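# Bridge a post between trestle bar and steel stand

## Task

Set the post down so it lies level, supported by the trestle's bar at one end and the steel stand's top at the other, with the post's full width sitting well onto the stand's top and no part touching the table. The stand must stay in its original place and orientation, no small loose item may touch the post or lie on the stand's top, the arrangement must hold without the robot, and the gripper must release and move away at the end.

## Robot and tools

Robot: one arm with a two-finger parallel gripper. The fingers extend along the gripper's +x axis and close along its y axis. end_effector_position is the point between the finger pads, 3 to 4 cm short of the fingertips.

Frames: the state line reports the gripper's position (m) and orientation (quaternion wxyz) plus velocities, in the scene frame. Its origin is on the table directly below the arm base, +z up, +y to the left when looking along +x. The base may be slightly tilted, and the printed position can be off, more at long reach.

Tools:
- execute_actions {actions, pictures}. actions is a list holding at most one item. An empty list only reports the state. {"rows": [...], "steps": n} runs up to 15 control steps of 1/30 s each (default 15); each row is used for one step, and the last row repeats if rows run out. {"steps": n} with no rows is a wait of up to 300 steps, counted from the previous result, so reply time is included. A refused call moves nothing. pictures (boolean) sets whether images come back; by default they do.
- Row layout (single arm, one list of 7 numbers, each in [-1, 1]): dx, dy, dz, rx, ry, rz, opening. The first six are an offset from the gripper pose in the most recent result that reported it (or, before any such result in the scene and for later calls in the same reply, from the pose at the start of the action). They are expressed in the gripper's own axes, not the scene frame. Every row counts from that same reference pose, not from the row before. Scale: 1.0 = 0.6 m of translation or 180 degrees of rotation; rx, ry, rz form one rotation vector. Opening is absolute: +1 fully open (0.088 m), about -0.80 where empty fingers touch; values below that down to -1 add nothing. Closing fully takes at least about 0.5 s. All-zero offsets are not a pause: they pull the gripper back to the reference pose.
- move {target, speed}: target is one 7-number row as above (offset in gripper axes from the last reported pose, opening absolute, sent at the move's start). The gripper travels a straight path lasting 0.5 to 10 s; longer paths are cut at 10 s. speed is the path's top speed in m/s, 0.002 to 0.5, default 0.25; turning is capped at twice that in rad/s. The path ignores obstacles, and the real gripper can lag, drift and overshoot the speed, especially near full reach. Faster contact hits harder, and a target placed further beyond a contact pushes harder. The result adds a "move:" line (done, off_target, moving, held, fault...) with which limits acted (paced = pose clipped; held = some steps blocked, after which the arm may jump fast) and the distance left to the target. No per-step readings.
- wait {seconds}: 0 to 10 s with no new command.
- zoom_image {camera, region [x0,y0,x1,y1]}: enlarges part of the latest image of cam_head_left, cam_head_right, cam_high, cam_low or cam_wrist (all 504x504), region at most 504x504 px, origin top-left.
- show_instructions: redisplays the reference images.
- finished_scene {scene}: ends and grades the scene (1 or 2); irreversible.

Control behaviour: each step the commanded pose is clipped to within 70 mm and 16 degrees of the measured pose, then damped inverse kinematics follows it, favouring position over orientation. After an action the arm only goes on to the last clipped pose, so far targets need several actions; check the reported pose and send the remainder. Joint friction can leave the gripper short or slightly tilted, and tiny moves may not happen; check and correct orientation after moves. "pose unreachable" and HELD mark steps where the clearance check altered or blocked the command (a mount under the base counts as arm). "Hand target" shows what the controller is currently driving toward.

Result lines: Joint positions/velocities list waist, shoulder, elbow, wrist pitch, wrist yaw, wrist roll (rad), then finger gap (m). Ranges: waist -3.054..3.054, shoulder 0..3.142, elbow 0..2.356, wrist pitch -1.571..1.571, wrist yaw -1.571..1.571, wrist roll -3.142..3.142. grip_measured is the finger opening on the command scale; to hold something, command an opening clearly below it (lower squeezes harder, up to about 34 N per pad). Readings may be off by about 1 mm. Joint torques are raw drive outputs with offsets and noise.

Faults to avoid: contact torque at a joint's load limit (waist 17.4, shoulder 21.6, elbow 21.5, wrist pitch 5.67, wrist yaw 5.65, wrist roll 5.3 N m, held load included) stops the arm 10 s and drops the rest of the call. Holding loads heats motors: MOTOR HOT from 50 °C, and at 95 °C an OVER-TEMPERATURE FAULT holds the arm; if not cooled within 30-60 s, power cuts and the gripper lets go. Avoid long holds.

Care: random tugs may pull the held post or nudge loose items. Do not drop or slam the post, push the stand (it must not shift or rotate), nudge small items onto the stand or against the post, or knock anything off the table. Lower the post gently and level onto both supports, confirm it rests on its own, open, back away, then call finished_scene. Time spent, including replies, counts; smooth low-effort motion is better.

Each tool is called after "Emit:" as a command line: name --argument value for each argument, lists and objects as JSON in quotes; but a table of rows of numbers goes row by row, as --pt "numbers of a row", without its own name.

Reference images:

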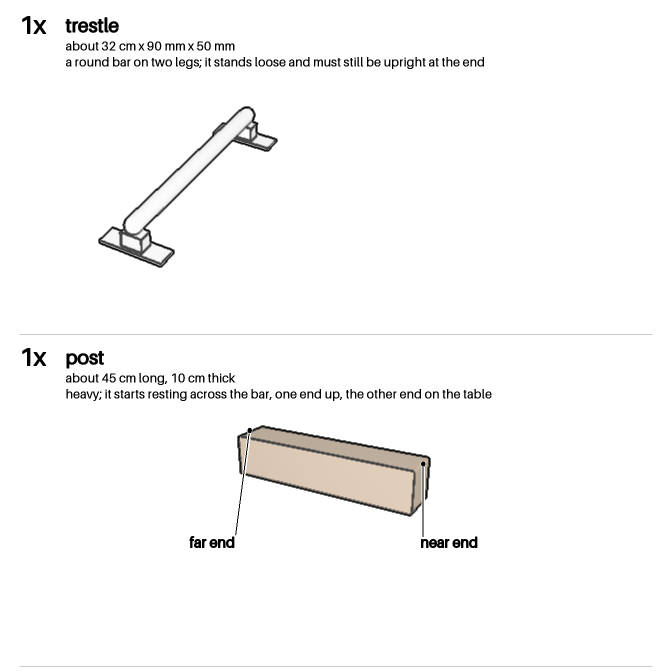

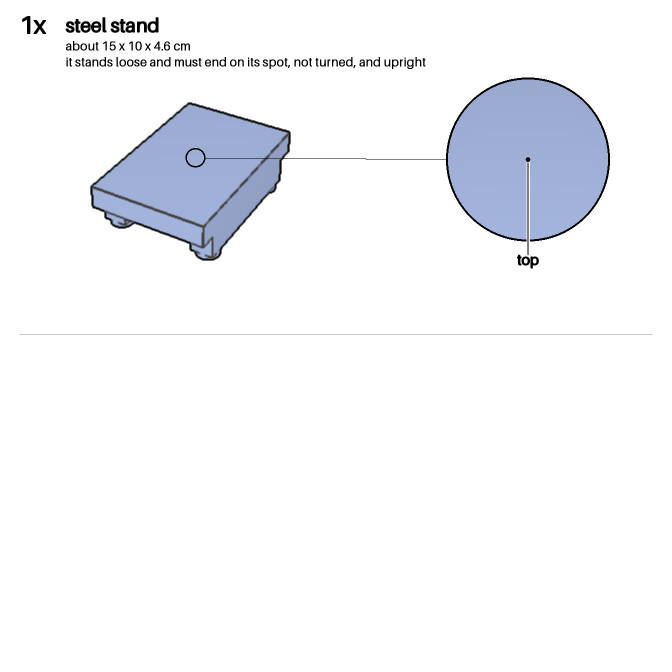

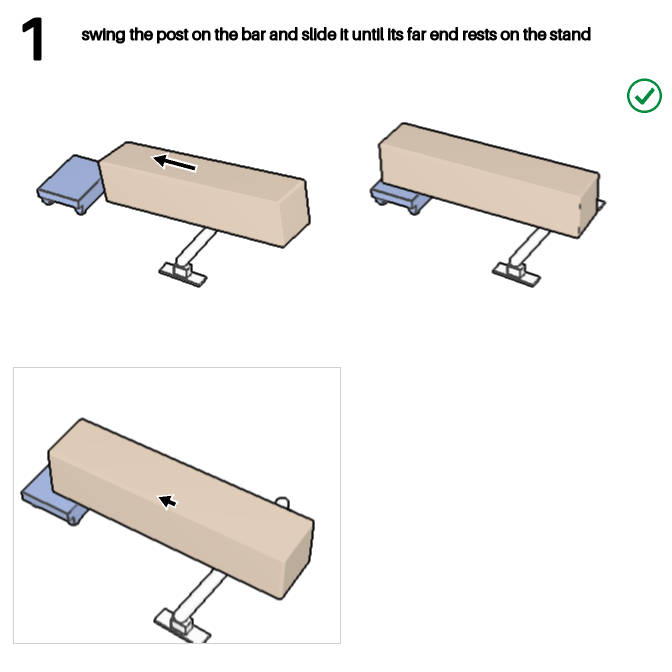

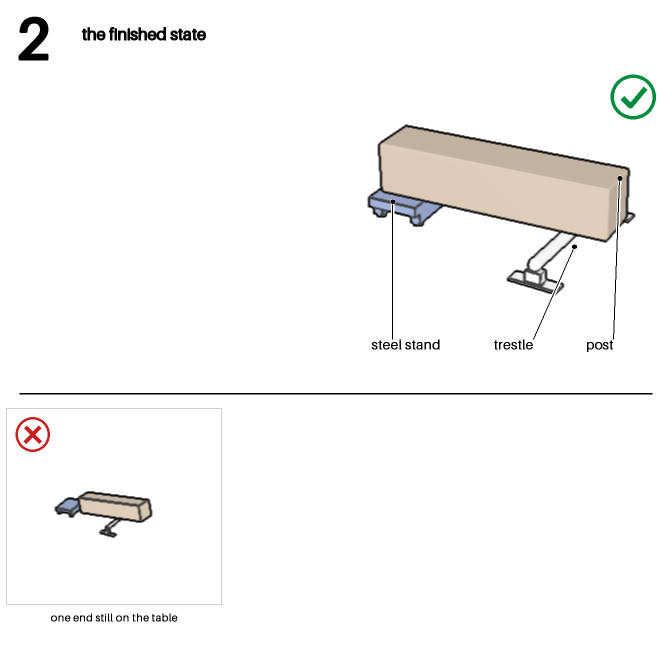

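## Session

Emit:
execute_actions --actions '[]'

Scene clock: 0.00 s of 4800.00 s.
end_effector_position=(+0.1595, +0.4793, +0.1821) grip_measured=+0.823 end_effector_quat_wxyz=(+0.424, +0.182, +0.714, +0.526) end_effector_velocity=(+0.004, +0.002, +0.001) end_effector_angular_velocity=(+0.026, -0.032, -0.002)
Joint positions: [ 0.909  1.807  1.304 -0.188 -0.811  0.598  0.079]
Joint velocities: [-0.002 -0.002 -0.002  0.022  0.007 -0.022 -0.   ]
Joint torques (N m, as the arm reports them, + toward a larger angle): no reading
Motor temperatures (°C, as the motors report them): [17 16 18 16 15 15]
Heat: hottest elbow 18 °C (+0.0 °C/min).
Hand target: +0.160, +0.479, +0.182; +0.424, +0.182, +0.714, +0.526

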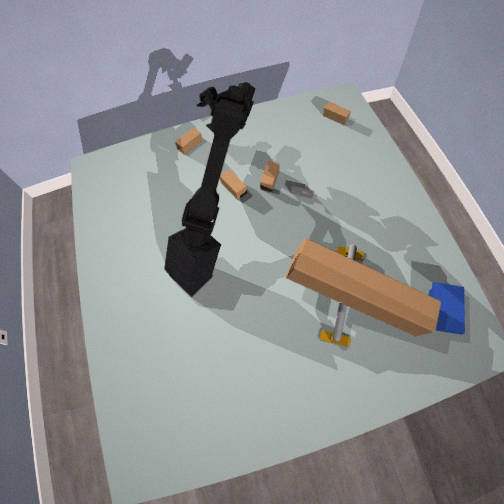

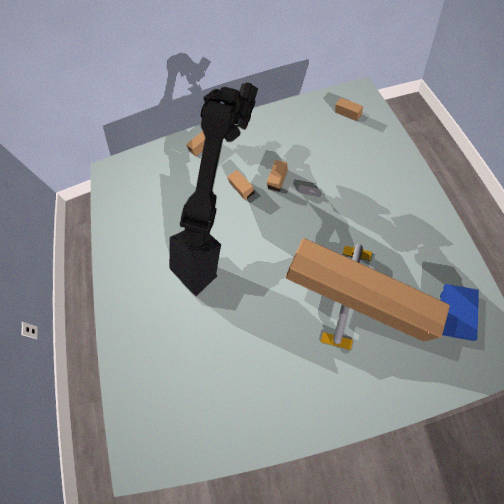

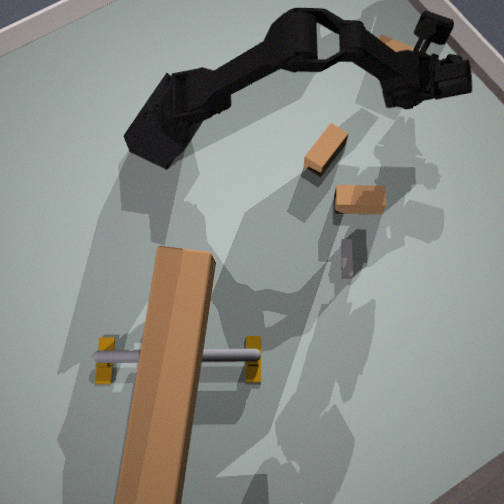

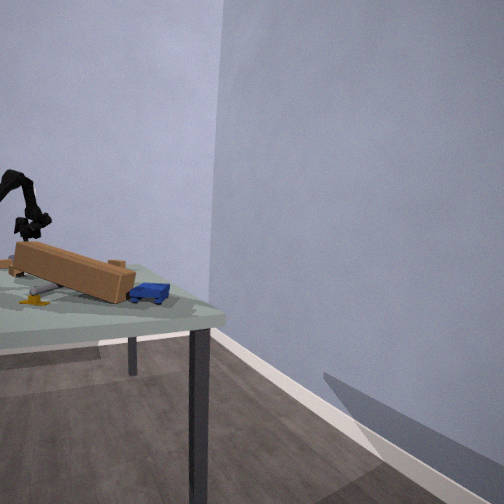

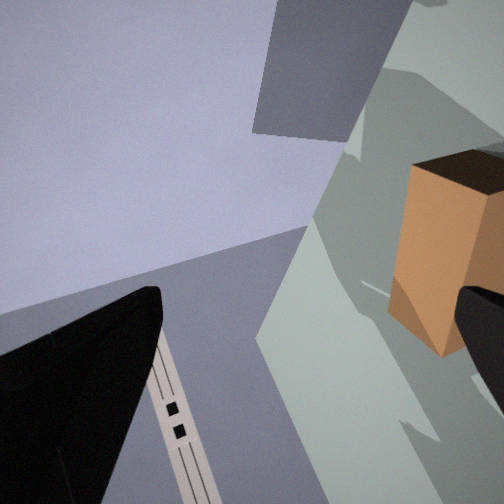

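Emit:
move --target '[-0.71,-0.121,-0.143,0.39,-0.587,-0.032,0.3]'

Scene clock: 20.00 s of 4800.00 s.
end_effector_position=(+0.3426, +0.1020, +0.2977) grip_measured=+0.300 end_effector_quat_wxyz=(+0.655, +0.649, +0.278, -0.269) end_effector_velocity=(-0.001, -0.003, -0.001) end_effector_angular_velocity=(+0.000, +0.016, -0.013)
Joint positions: [ 0.101  0.703  0.781 -0.44   0.125  1.851  0.054]
Joint velocities: [-0.012  0.002  0.007 -0.022 -0.007  0.007 -0.   ]
Joint torques (N m, as the arm reports them, + toward a larger angle): [-0.65 -3.3   6.94  1.44  0.36  0.09]
Motor temperatures (°C, as the motors report them): [17 22 20 17 16 15]
Heat: hottest shoulder 22 °C (+12.0 °C/min).
Hand target: +0.346, +0.101, +0.301; +0.655, +0.651, +0.271, -0.271
Off the commanded pose: 0.008 m, 1 deg.
After step 90, 12.13 s passed at rest.
move: done

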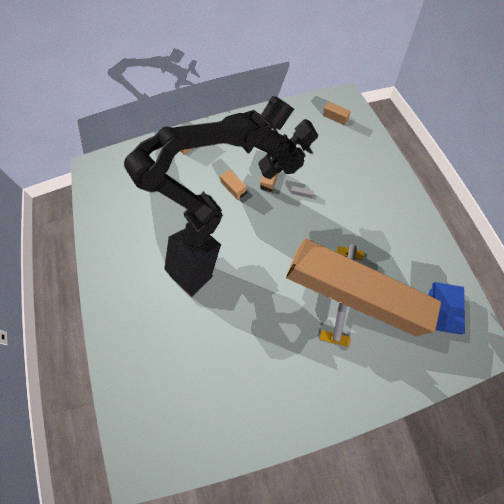

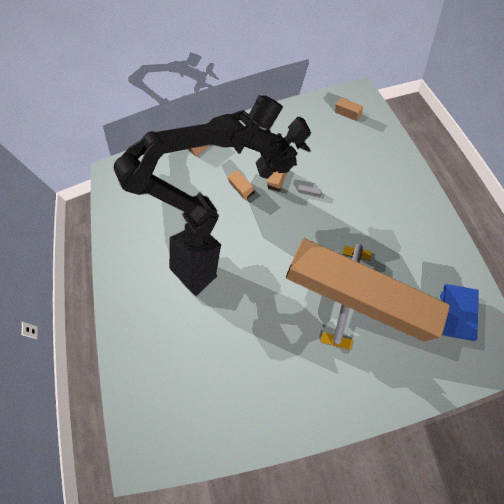

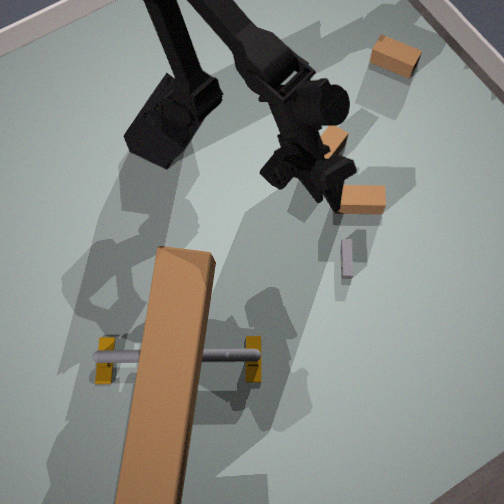

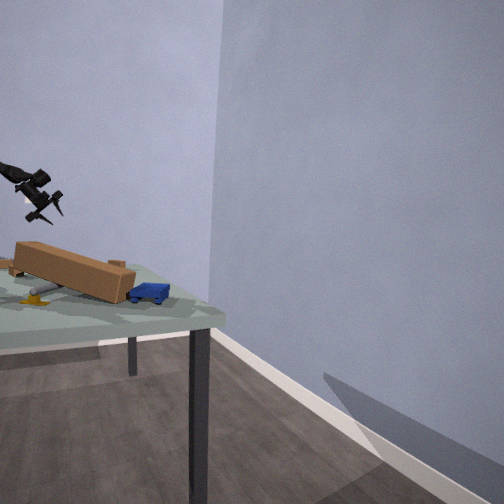

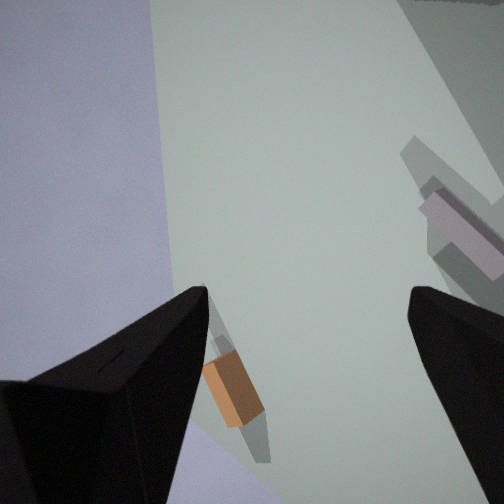

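Emit:
move --target '[-0.083,-0.13,0.367,0.177,-0.177,0,0.3]' --speed 0.15

Scene clock: 26.50 s of 4800.00 s.
end_effector_position=(+0.2570, -0.1162, +0.2827) grip_measured=+0.300 end_effector_quat_wxyz=(+0.508, +0.704, +0.003, -0.496) end_effector_velocity=(-0.002, -0.001, -0.003) end_effector_angular_velocity=(+0.010, +0.010, -0.004)
Joint positions: [-1.072  0.708  0.561 -0.467 -0.39   1.845  0.054]
Joint velocities: [-0.007  0.007 -0.002 -0.007 -0.007 -0.007 -0.   ]
Joint torques (N m, as the arm reports them, + toward a larger angle): [-1.28 -1.23  4.28  1.66  0.01 -0.14]
Motor temperatures (°C, as the motors report them): [17 21 21 17 16 15]
Heat: hottest shoulder 21 °C (+6.8 °C/min).
Hand target: +0.255, -0.117, +0.279; +0.504, +0.705, +0.006, -0.499
Off the commanded pose: 0.005 m, 1 deg.
After step 90, 0.43 s passed at rest.
move: done

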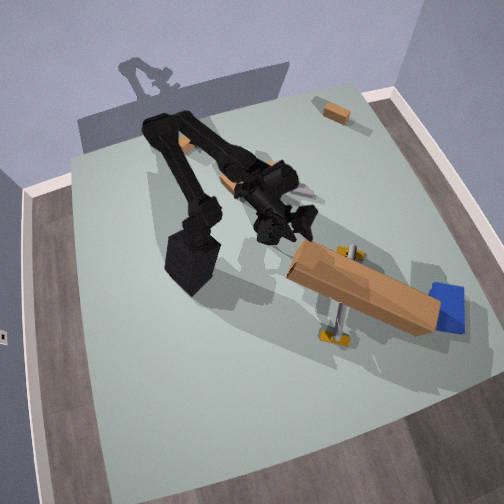

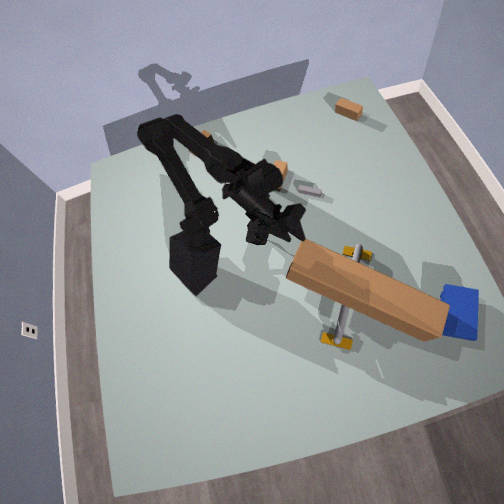

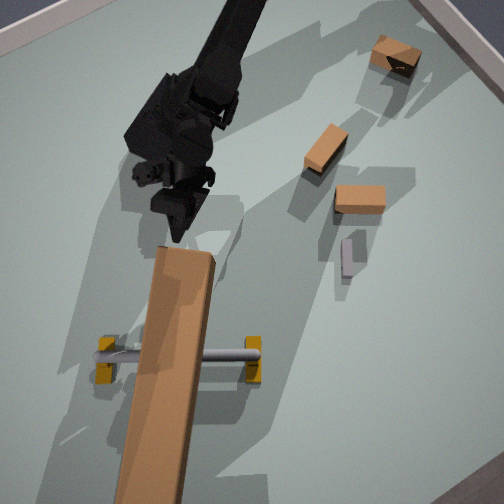

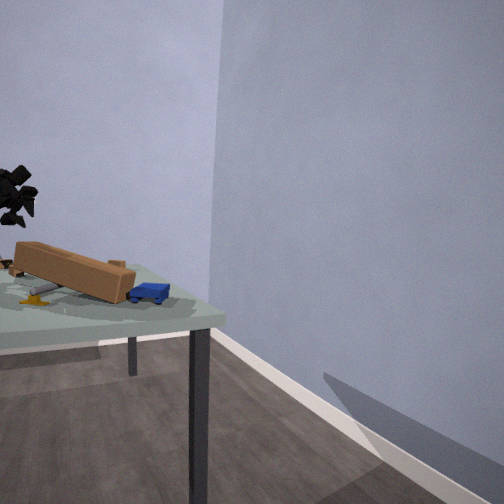

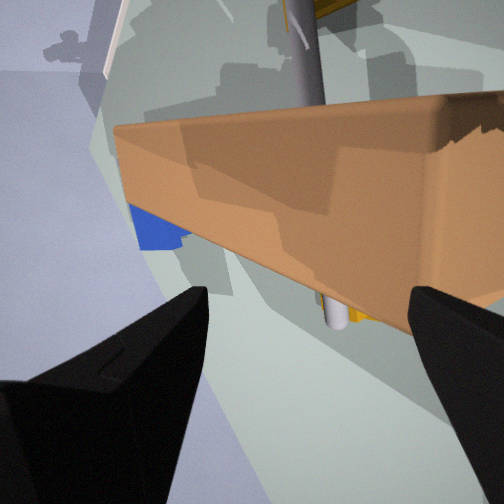

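Emit:
move --target '[0.06,-0.1,0,0,0,0,0.3]' --speed 0.08

Emit:
zoom_image --camera "cam_head_left" --region '[240,180,500,380]'

Scene clock: 34.50 s of 4800.00 s.
end_effector_position=(+0.2474, -0.1057, +0.2184) grip_measured=+0.300 end_effector_quat_wxyz=(+0.510, +0.704, +0.004, -0.493) end_effector_velocity=(+0.001, -0.000, -0.001) end_effector_angular_velocity=(-0.020, +0.002, +0.011)
Joint positions: [-0.836  0.664  0.307 -0.211 -0.197  1.981  0.054]
Joint velocities: [ 0.017 -0.002 -0.012  0.022  0.022 -0.007 -0.   ]
Joint torques (N m, as the arm reports them, + toward a larger angle): [-0.41 -1.99  4.01  1.63  0.42  0.08]
Motor temperatures (°C, as the motors report them): [17 20 21 18 16 15]
Heat: hottest elbow 21 °C (+5.2 °C/min).
Hand target: +0.245, -0.106, +0.215; +0.508, +0.704, +0.003, -0.497
Off the commanded pose: 0.005 m, 0 deg.
After step 90, 3.77 s passed at rest.
move: done

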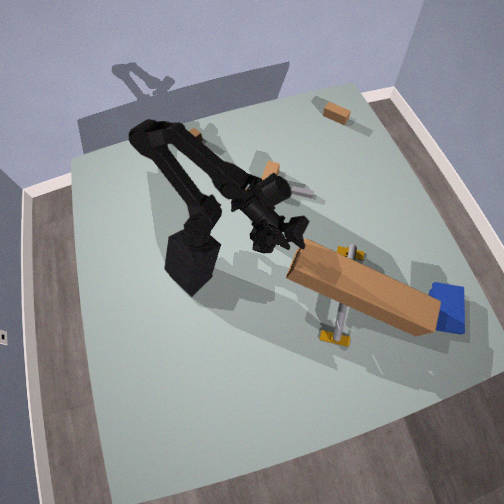

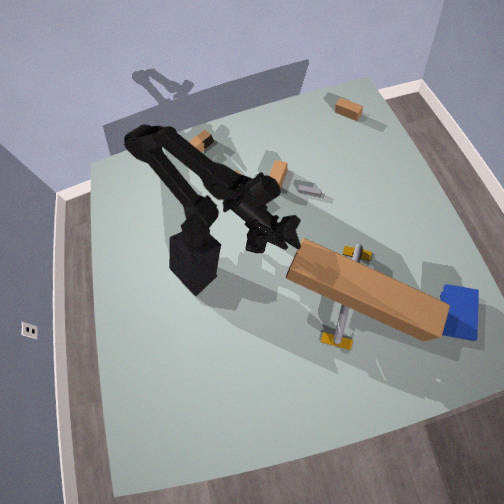

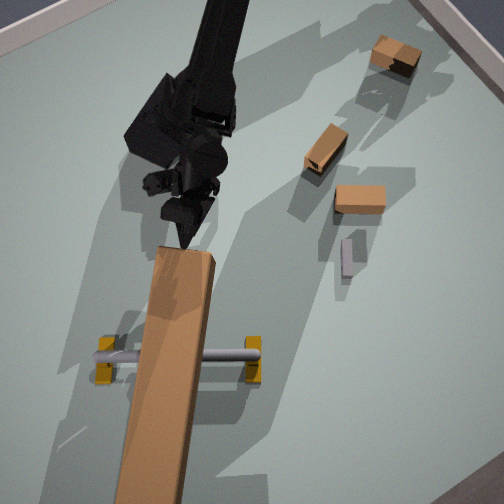

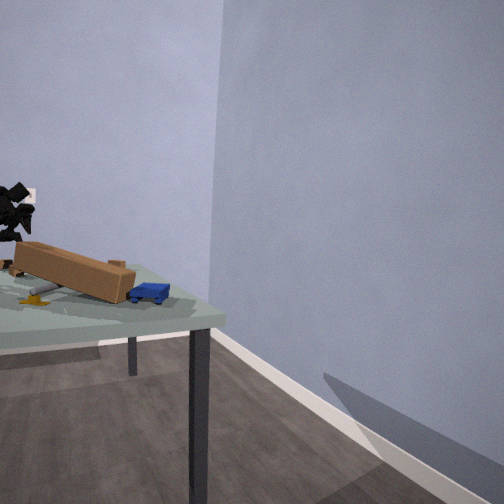

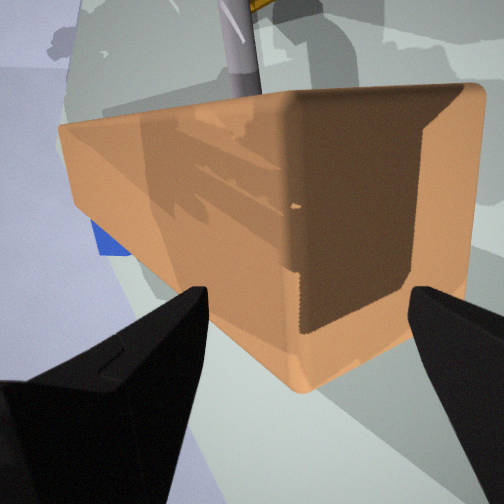

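Region (240, 180, 500, 380) of cam_head_left's 504x504 image, scaled by 1.938, with more detail than that image has; it fills the top 388 rows of this view, and the rest is white.

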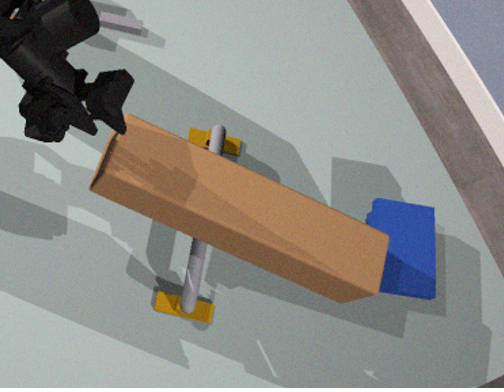

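Emit:
move --target '[0.075,0,0.025,0,0,0,0.3]' --speed 0.03

Scene clock: 40.27 s of 4800.00 s.
end_effector_position=(+0.2639, -0.1369, +0.1951) grip_measured=+0.300 end_effector_quat_wxyz=(+0.516, +0.707, +0.001, -0.484) end_effector_velocity=(-0.003, +0.000, -0.003) end_effector_angular_velocity=(-0.002, +0.003, +0.020)
Joint positions: [-0.869  0.961  0.276  0.136 -0.228  1.965  0.054]
Joint velocities: [-0.012  0.002 -0.017  0.022 -0.022 -0.022 -0.   ]
Joint torques (N m, as the arm reports them, + toward a larger angle): [-1.27  0.69  3.68  2.34  0.37 -0.09]
Motor temperatures (°C, as the motors report them): [17 20 21 18 16 15]
Heat: hottest elbow 21 °C (+4.5 °C/min).
Hand target: +0.260, -0.139, +0.188; +0.510, +0.704, +0.004, -0.493
Off the commanded pose: 0.009 m, 1 deg.
After step 90, 0.97 s passed at rest.
move: off_target

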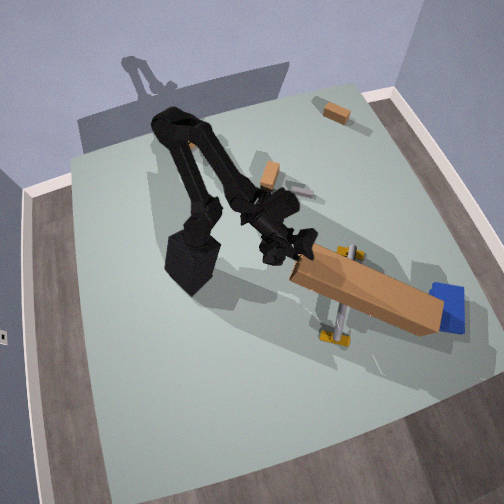

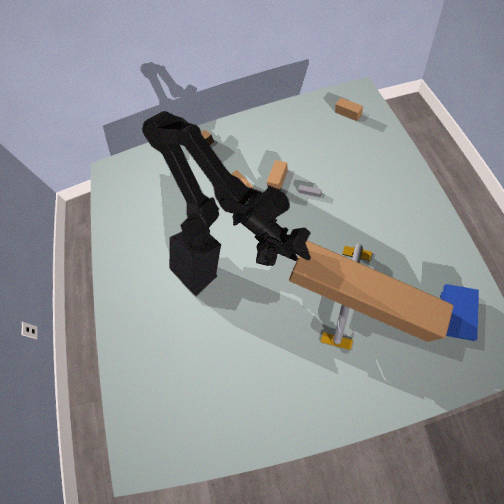

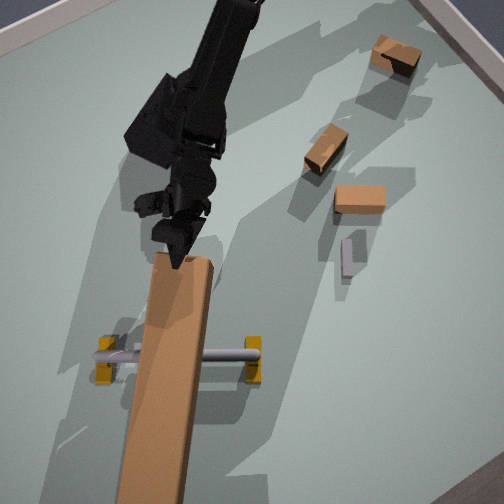

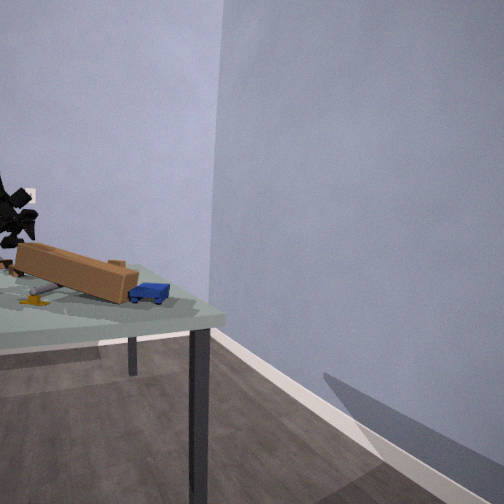

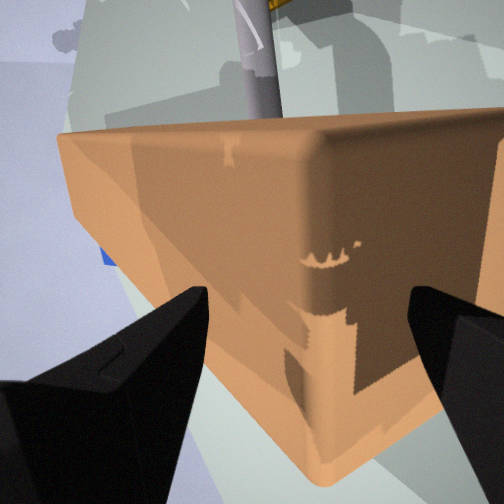

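Emit:
move --target '[0.024,-0.047,0,0,0,0,1]' --speed 0.02

Scene clock: 46.97 s of 4800.00 s.
end_effector_position=(+0.2611, -0.1315, +0.1687) grip_measured=+0.986 end_effector_quat_wxyz=(+0.520, +0.707, +0.000, -0.479) end_effector_velocity=(+0.002, -0.001, +0.001) end_effector_angular_velocity=(-0.014, -0.004, +0.007)
Joint positions: [-0.782  1.056  0.189  0.34  -0.157  2.009  0.087]
Joint velocities: [ 0.002  0.007 -0.002  0.022  0.007 -0.007 -0.   ]
Joint torques (N m, as the arm reports them, + toward a larger angle): [-1.03 -2.26  3.    1.64  0.43  0.1 ]
Motor temperatures (°C, as the motors report them): [17 19 21 20 16 15]
Heat: hottest elbow 21 °C (+3.8 °C/min).
Hand target: +0.258, -0.131, +0.165; +0.516, +0.707, +0.001, -0.484
Off the commanded pose: 0.005 m, 1 deg.
After step 90, 1.87 s passed at rest.
move: done

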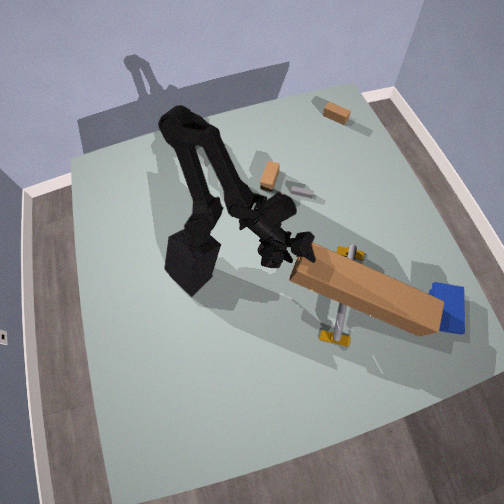

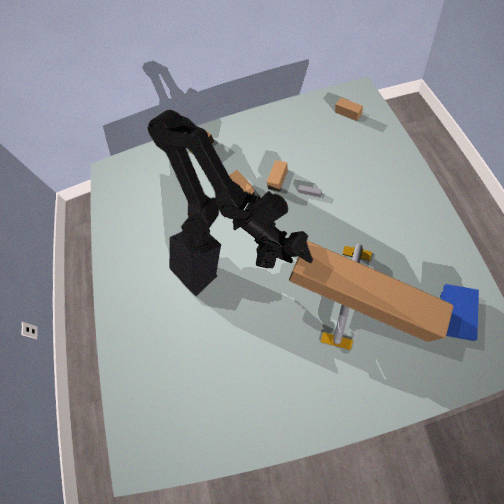

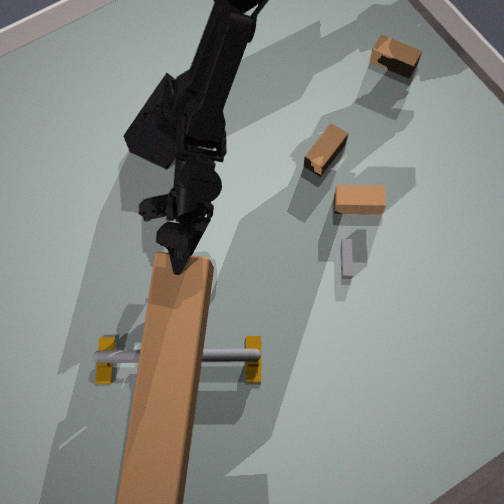

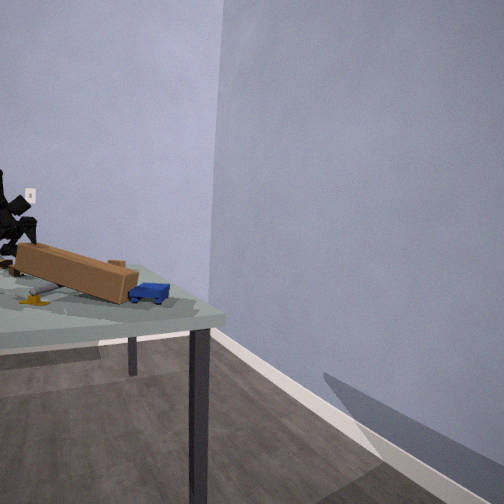

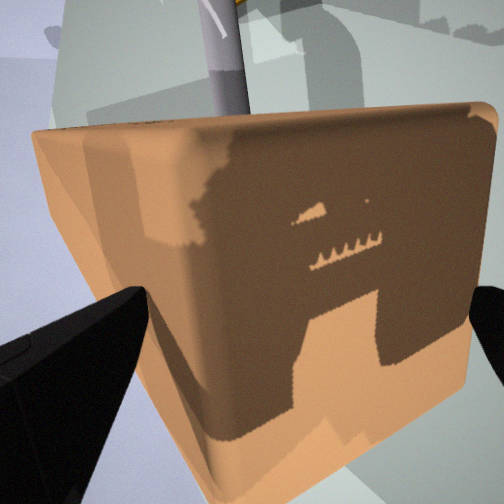

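About touching. Press down 4 cm, back 2 cm.

Emit:
move --target '[0.024,-0.07,0,0,0,0,1]' --speed 0.015

Scene clock: 52.07 s of 4800.00 s.
end_effector_position=(+0.2617, -0.1304, +0.1546) grip_measured=+0.986 end_effector_quat_wxyz=(+0.543, +0.707, -0.042, -0.451) end_effector_velocity=(-0.004, -0.000, -0.003) end_effector_angular_velocity=(-0.006, +0.011, -0.002)
Joint positions: [-0.681  1.218  0.084  0.707 -0.012  2.071  0.087]
Joint velocities: [ 0.002  0.017 -0.012  0.022  0.007 -0.007 -0.   ]
Joint torques (N m, as the arm reports them, + toward a larger angle): [ 1.39  2.08  0.6  -0.56 -0.69  0.07]
Motor temperatures (°C, as the motors report them): [17 19 21 20 16 15]
Heat: hottest elbow 21 °C (+3.5 °C/min).
Hand target: +0.247, -0.119, +0.131; +0.520, +0.707, -0.000, -0.479
Off the commanded pose: 0.032 m, 6 deg.
move: off_target

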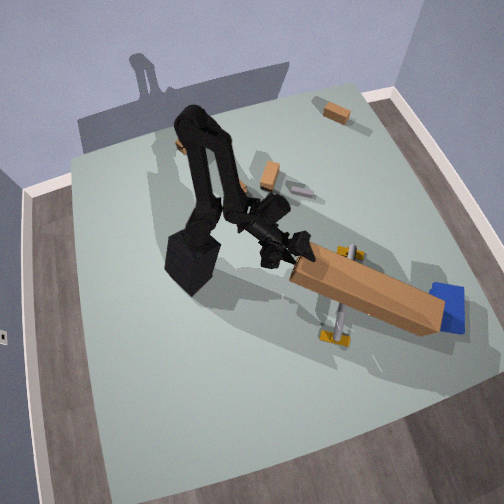

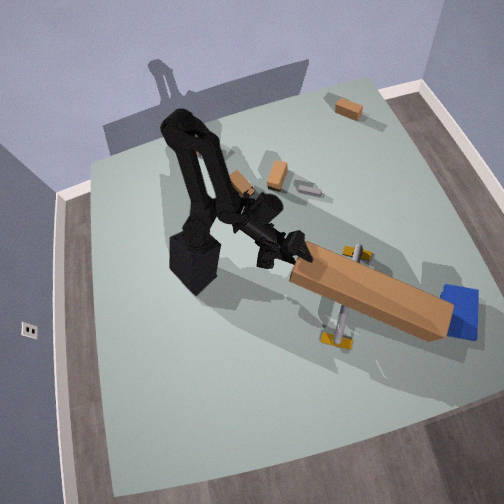

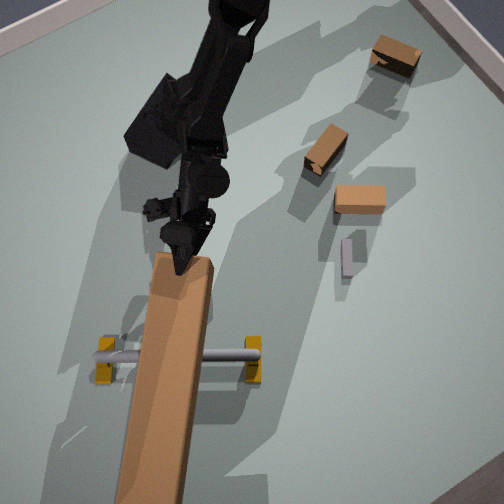

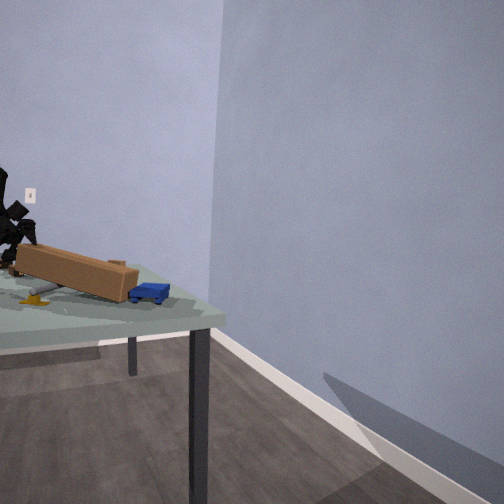

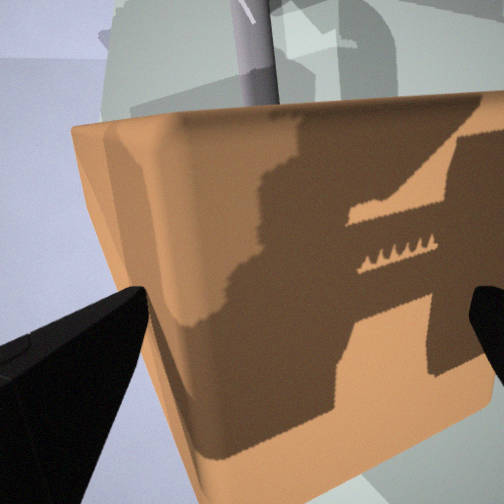

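Emit:
move --target '[-0.005,-0.047,0,0,0,-0.16,1]' --speed 0.04

Scene clock: 62.50 s of 4800.00 s.
end_effector_position=(+0.2629, -0.1326, +0.1710) grip_measured=+0.986 end_effector_quat_wxyz=(+0.456, +0.699, +0.078, -0.546) end_effector_velocity=(-0.001, +0.002, -0.001) end_effector_angular_velocity=(+0.021, +0.007, +0.004)
Joint positions: [-0.853  1.114  0.409 -0.07  -0.286  1.92   0.087]
Joint velocities: [-0.007  0.002  0.007 -0.022 -0.022 -0.007 -0.   ]
Joint torques (N m, as the arm reports them, + toward a larger angle): [ 2.18  5.2   1.04 -0.52 -1.08 -0.25]
Motor temperatures (°C, as the motors report them): [17 18 21 19 16 15]
Heat: hottest elbow 21 °C (+2.0 °C/min).
Hand target: +0.245, -0.115, +0.139; +0.413, +0.697, +0.133, -0.571
Off the commanded pose: 0.043 m, 9 deg.
After step 90, 0.90 s passed at rest.
move: off_target

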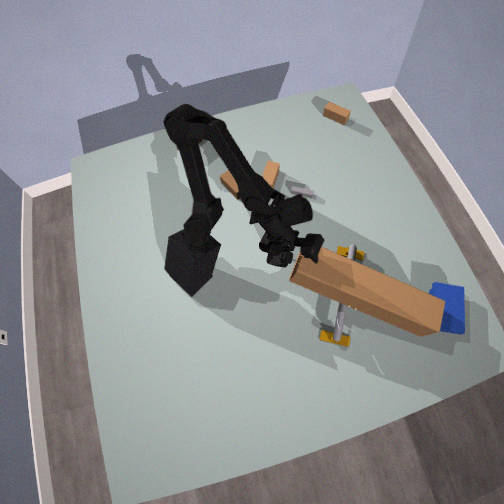

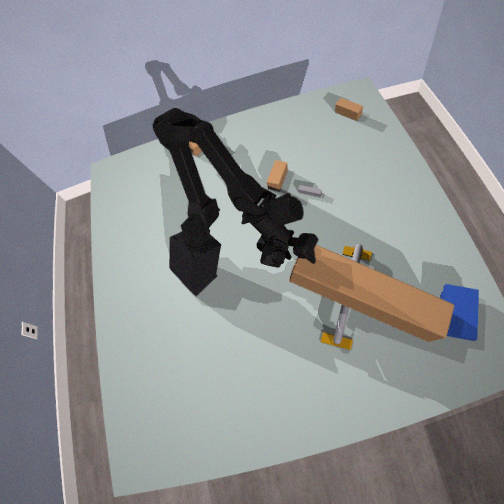

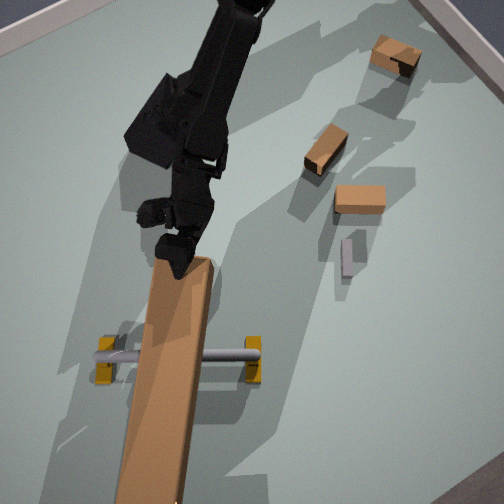

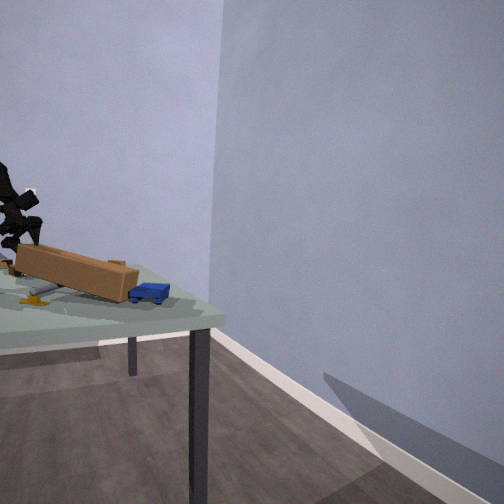

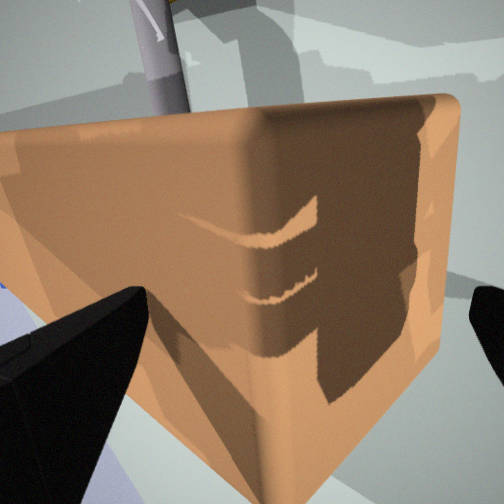

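Emit:
zoom_image --camera "cam_low" --region '[0,220,200,320]'

Region (0, 220, 200, 320) of cam_low's 504x504 image, scaled by 2.520, with more detail than that image has.

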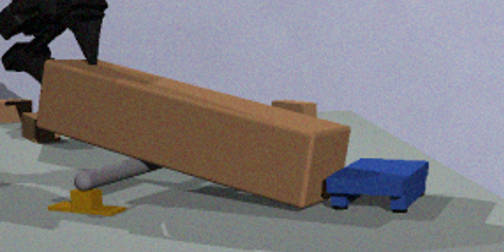

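Emit:
move --target '[-0.04,0.02,0,0,0,-0.05,1]' --speed 0.04

Emit:
move --target '[0,0,0,0,0,0,-0.05]'

Scene clock: 73.43 s of 4800.00 s.
end_effector_position=(+0.2585, -0.1284, +0.1959) grip_measured=+0.986 end_effector_quat_wxyz=(+0.411, +0.690, +0.131, -0.581) end_effector_velocity=(-0.003, +0.002, +0.001) end_effector_angular_velocity=(+0.008, +0.024, +0.018)
Joint positions: [-0.943  1.122  0.595 -0.432 -0.386  1.796  0.087]
Joint velocities: [-0.007  0.002  0.012 -0.037 -0.007 -0.037  0.   ]
Joint torques (N m, as the arm reports them, + toward a larger angle): [-2.21 -2.89  5.56  1.01 -0.05 -0.14]
Motor temperatures (°C, as the motors report them): [17 19 20 19 17 15]
Heat: hottest elbow 20 °C (-1.0 °C/min).
Hand target: +0.261, -0.130, +0.198; +0.411, +0.691, +0.132, -0.579
Off the commanded pose: 0.003 m, 0 deg.
After step 90, 5.77 s passed at rest.
move: done

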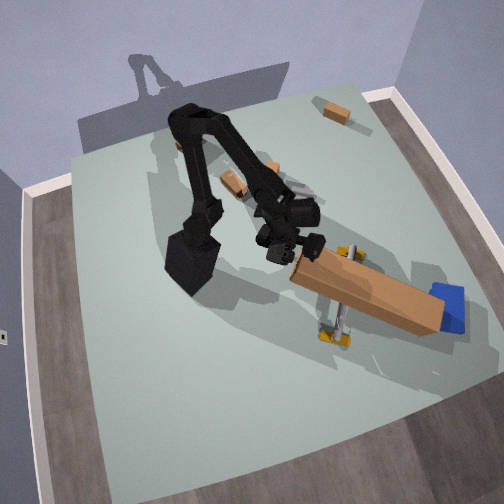

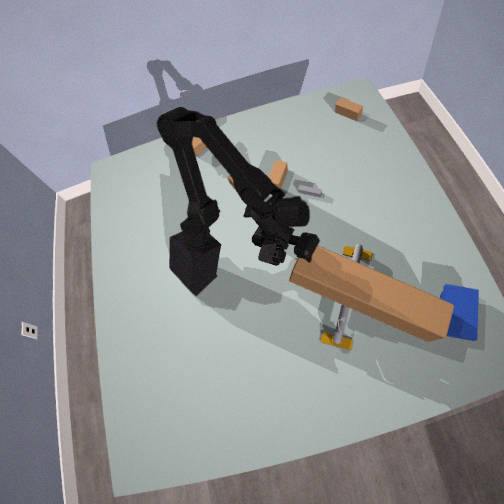

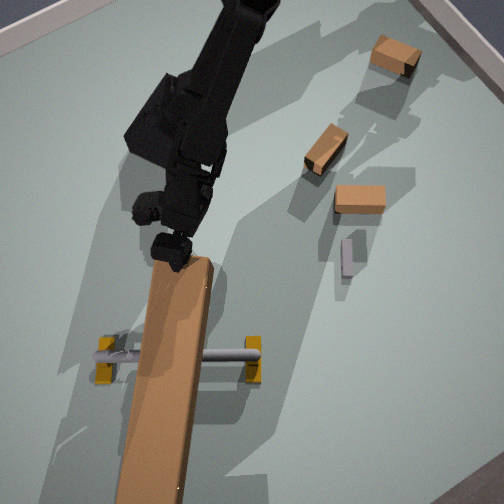

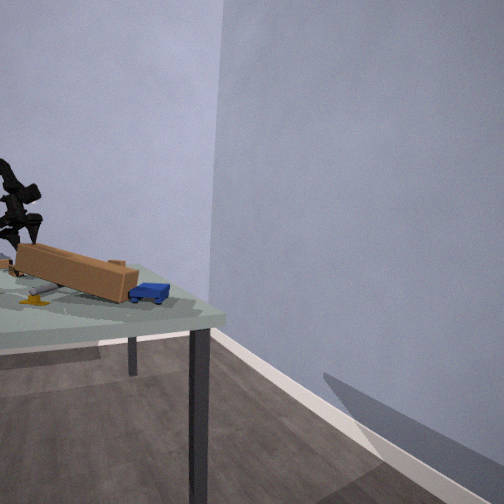

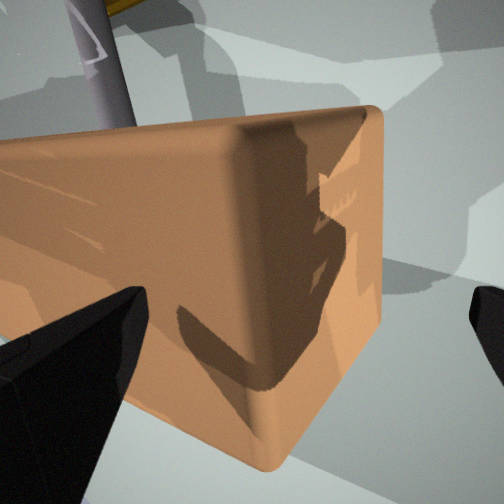

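Scene clock: 74.13 s of 4800.00 s.
end_effector_position=(+0.2626, -0.1326, +0.2010) grip_measured=-0.044 end_effector_quat_wxyz=(+0.420, +0.690, +0.122, -0.577) end_effector_velocity=(-0.001, +0.001, -0.001) end_effector_angular_velocity=(+0.007, +0.003, +0.004)
Joint positions: [-0.949  1.121  0.604 -0.417 -0.38   1.796  0.037]
Joint velocities: [-0.002 -0.002 -0.002 -0.007 -0.007 -0.007 -0.001]
Joint torques (N m, as the arm reports them, + toward a larger angle): [-1.31 -3.55  3.66  0.13 -0.05 -0.02]
Motor temperatures (°C, as the motors report them): [17 19 20 19 17 15]
Heat: hottest elbow 20 °C (-2.0 °C/min).
Hand target: +0.259, -0.128, +0.196; +0.411, +0.690, +0.131, -0.581
Off the commanded pose: 0.008 m, 2 deg.
move: done

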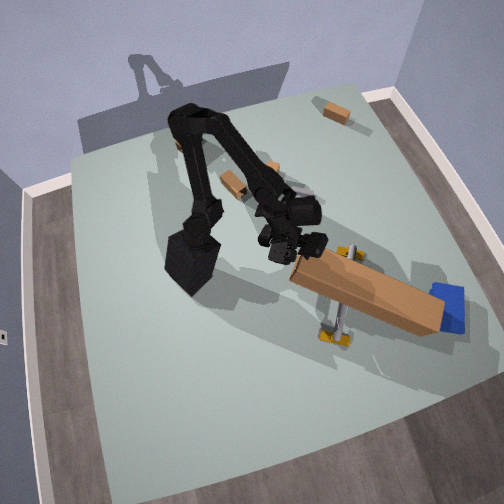

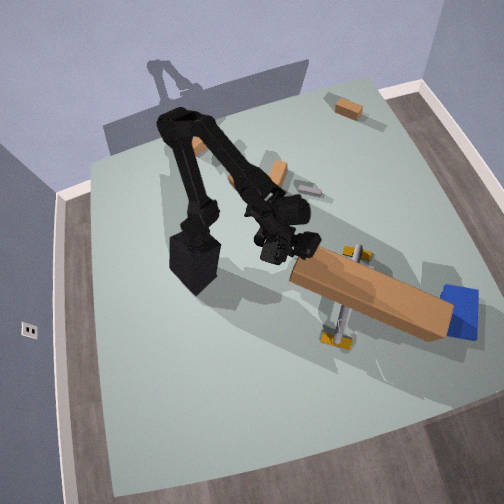

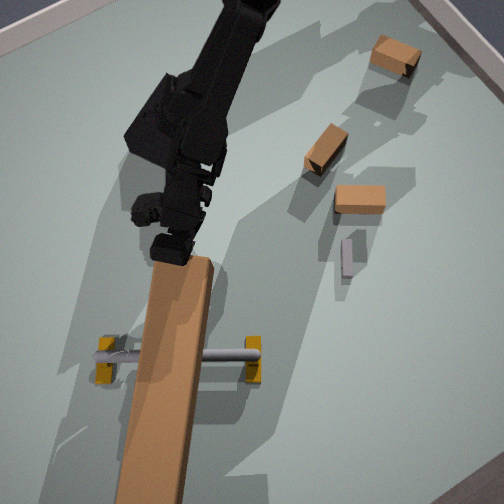

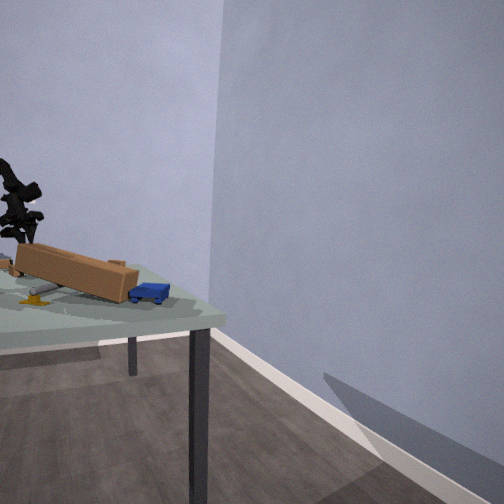

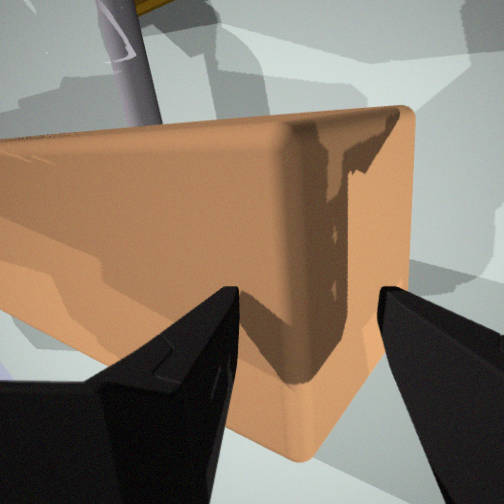

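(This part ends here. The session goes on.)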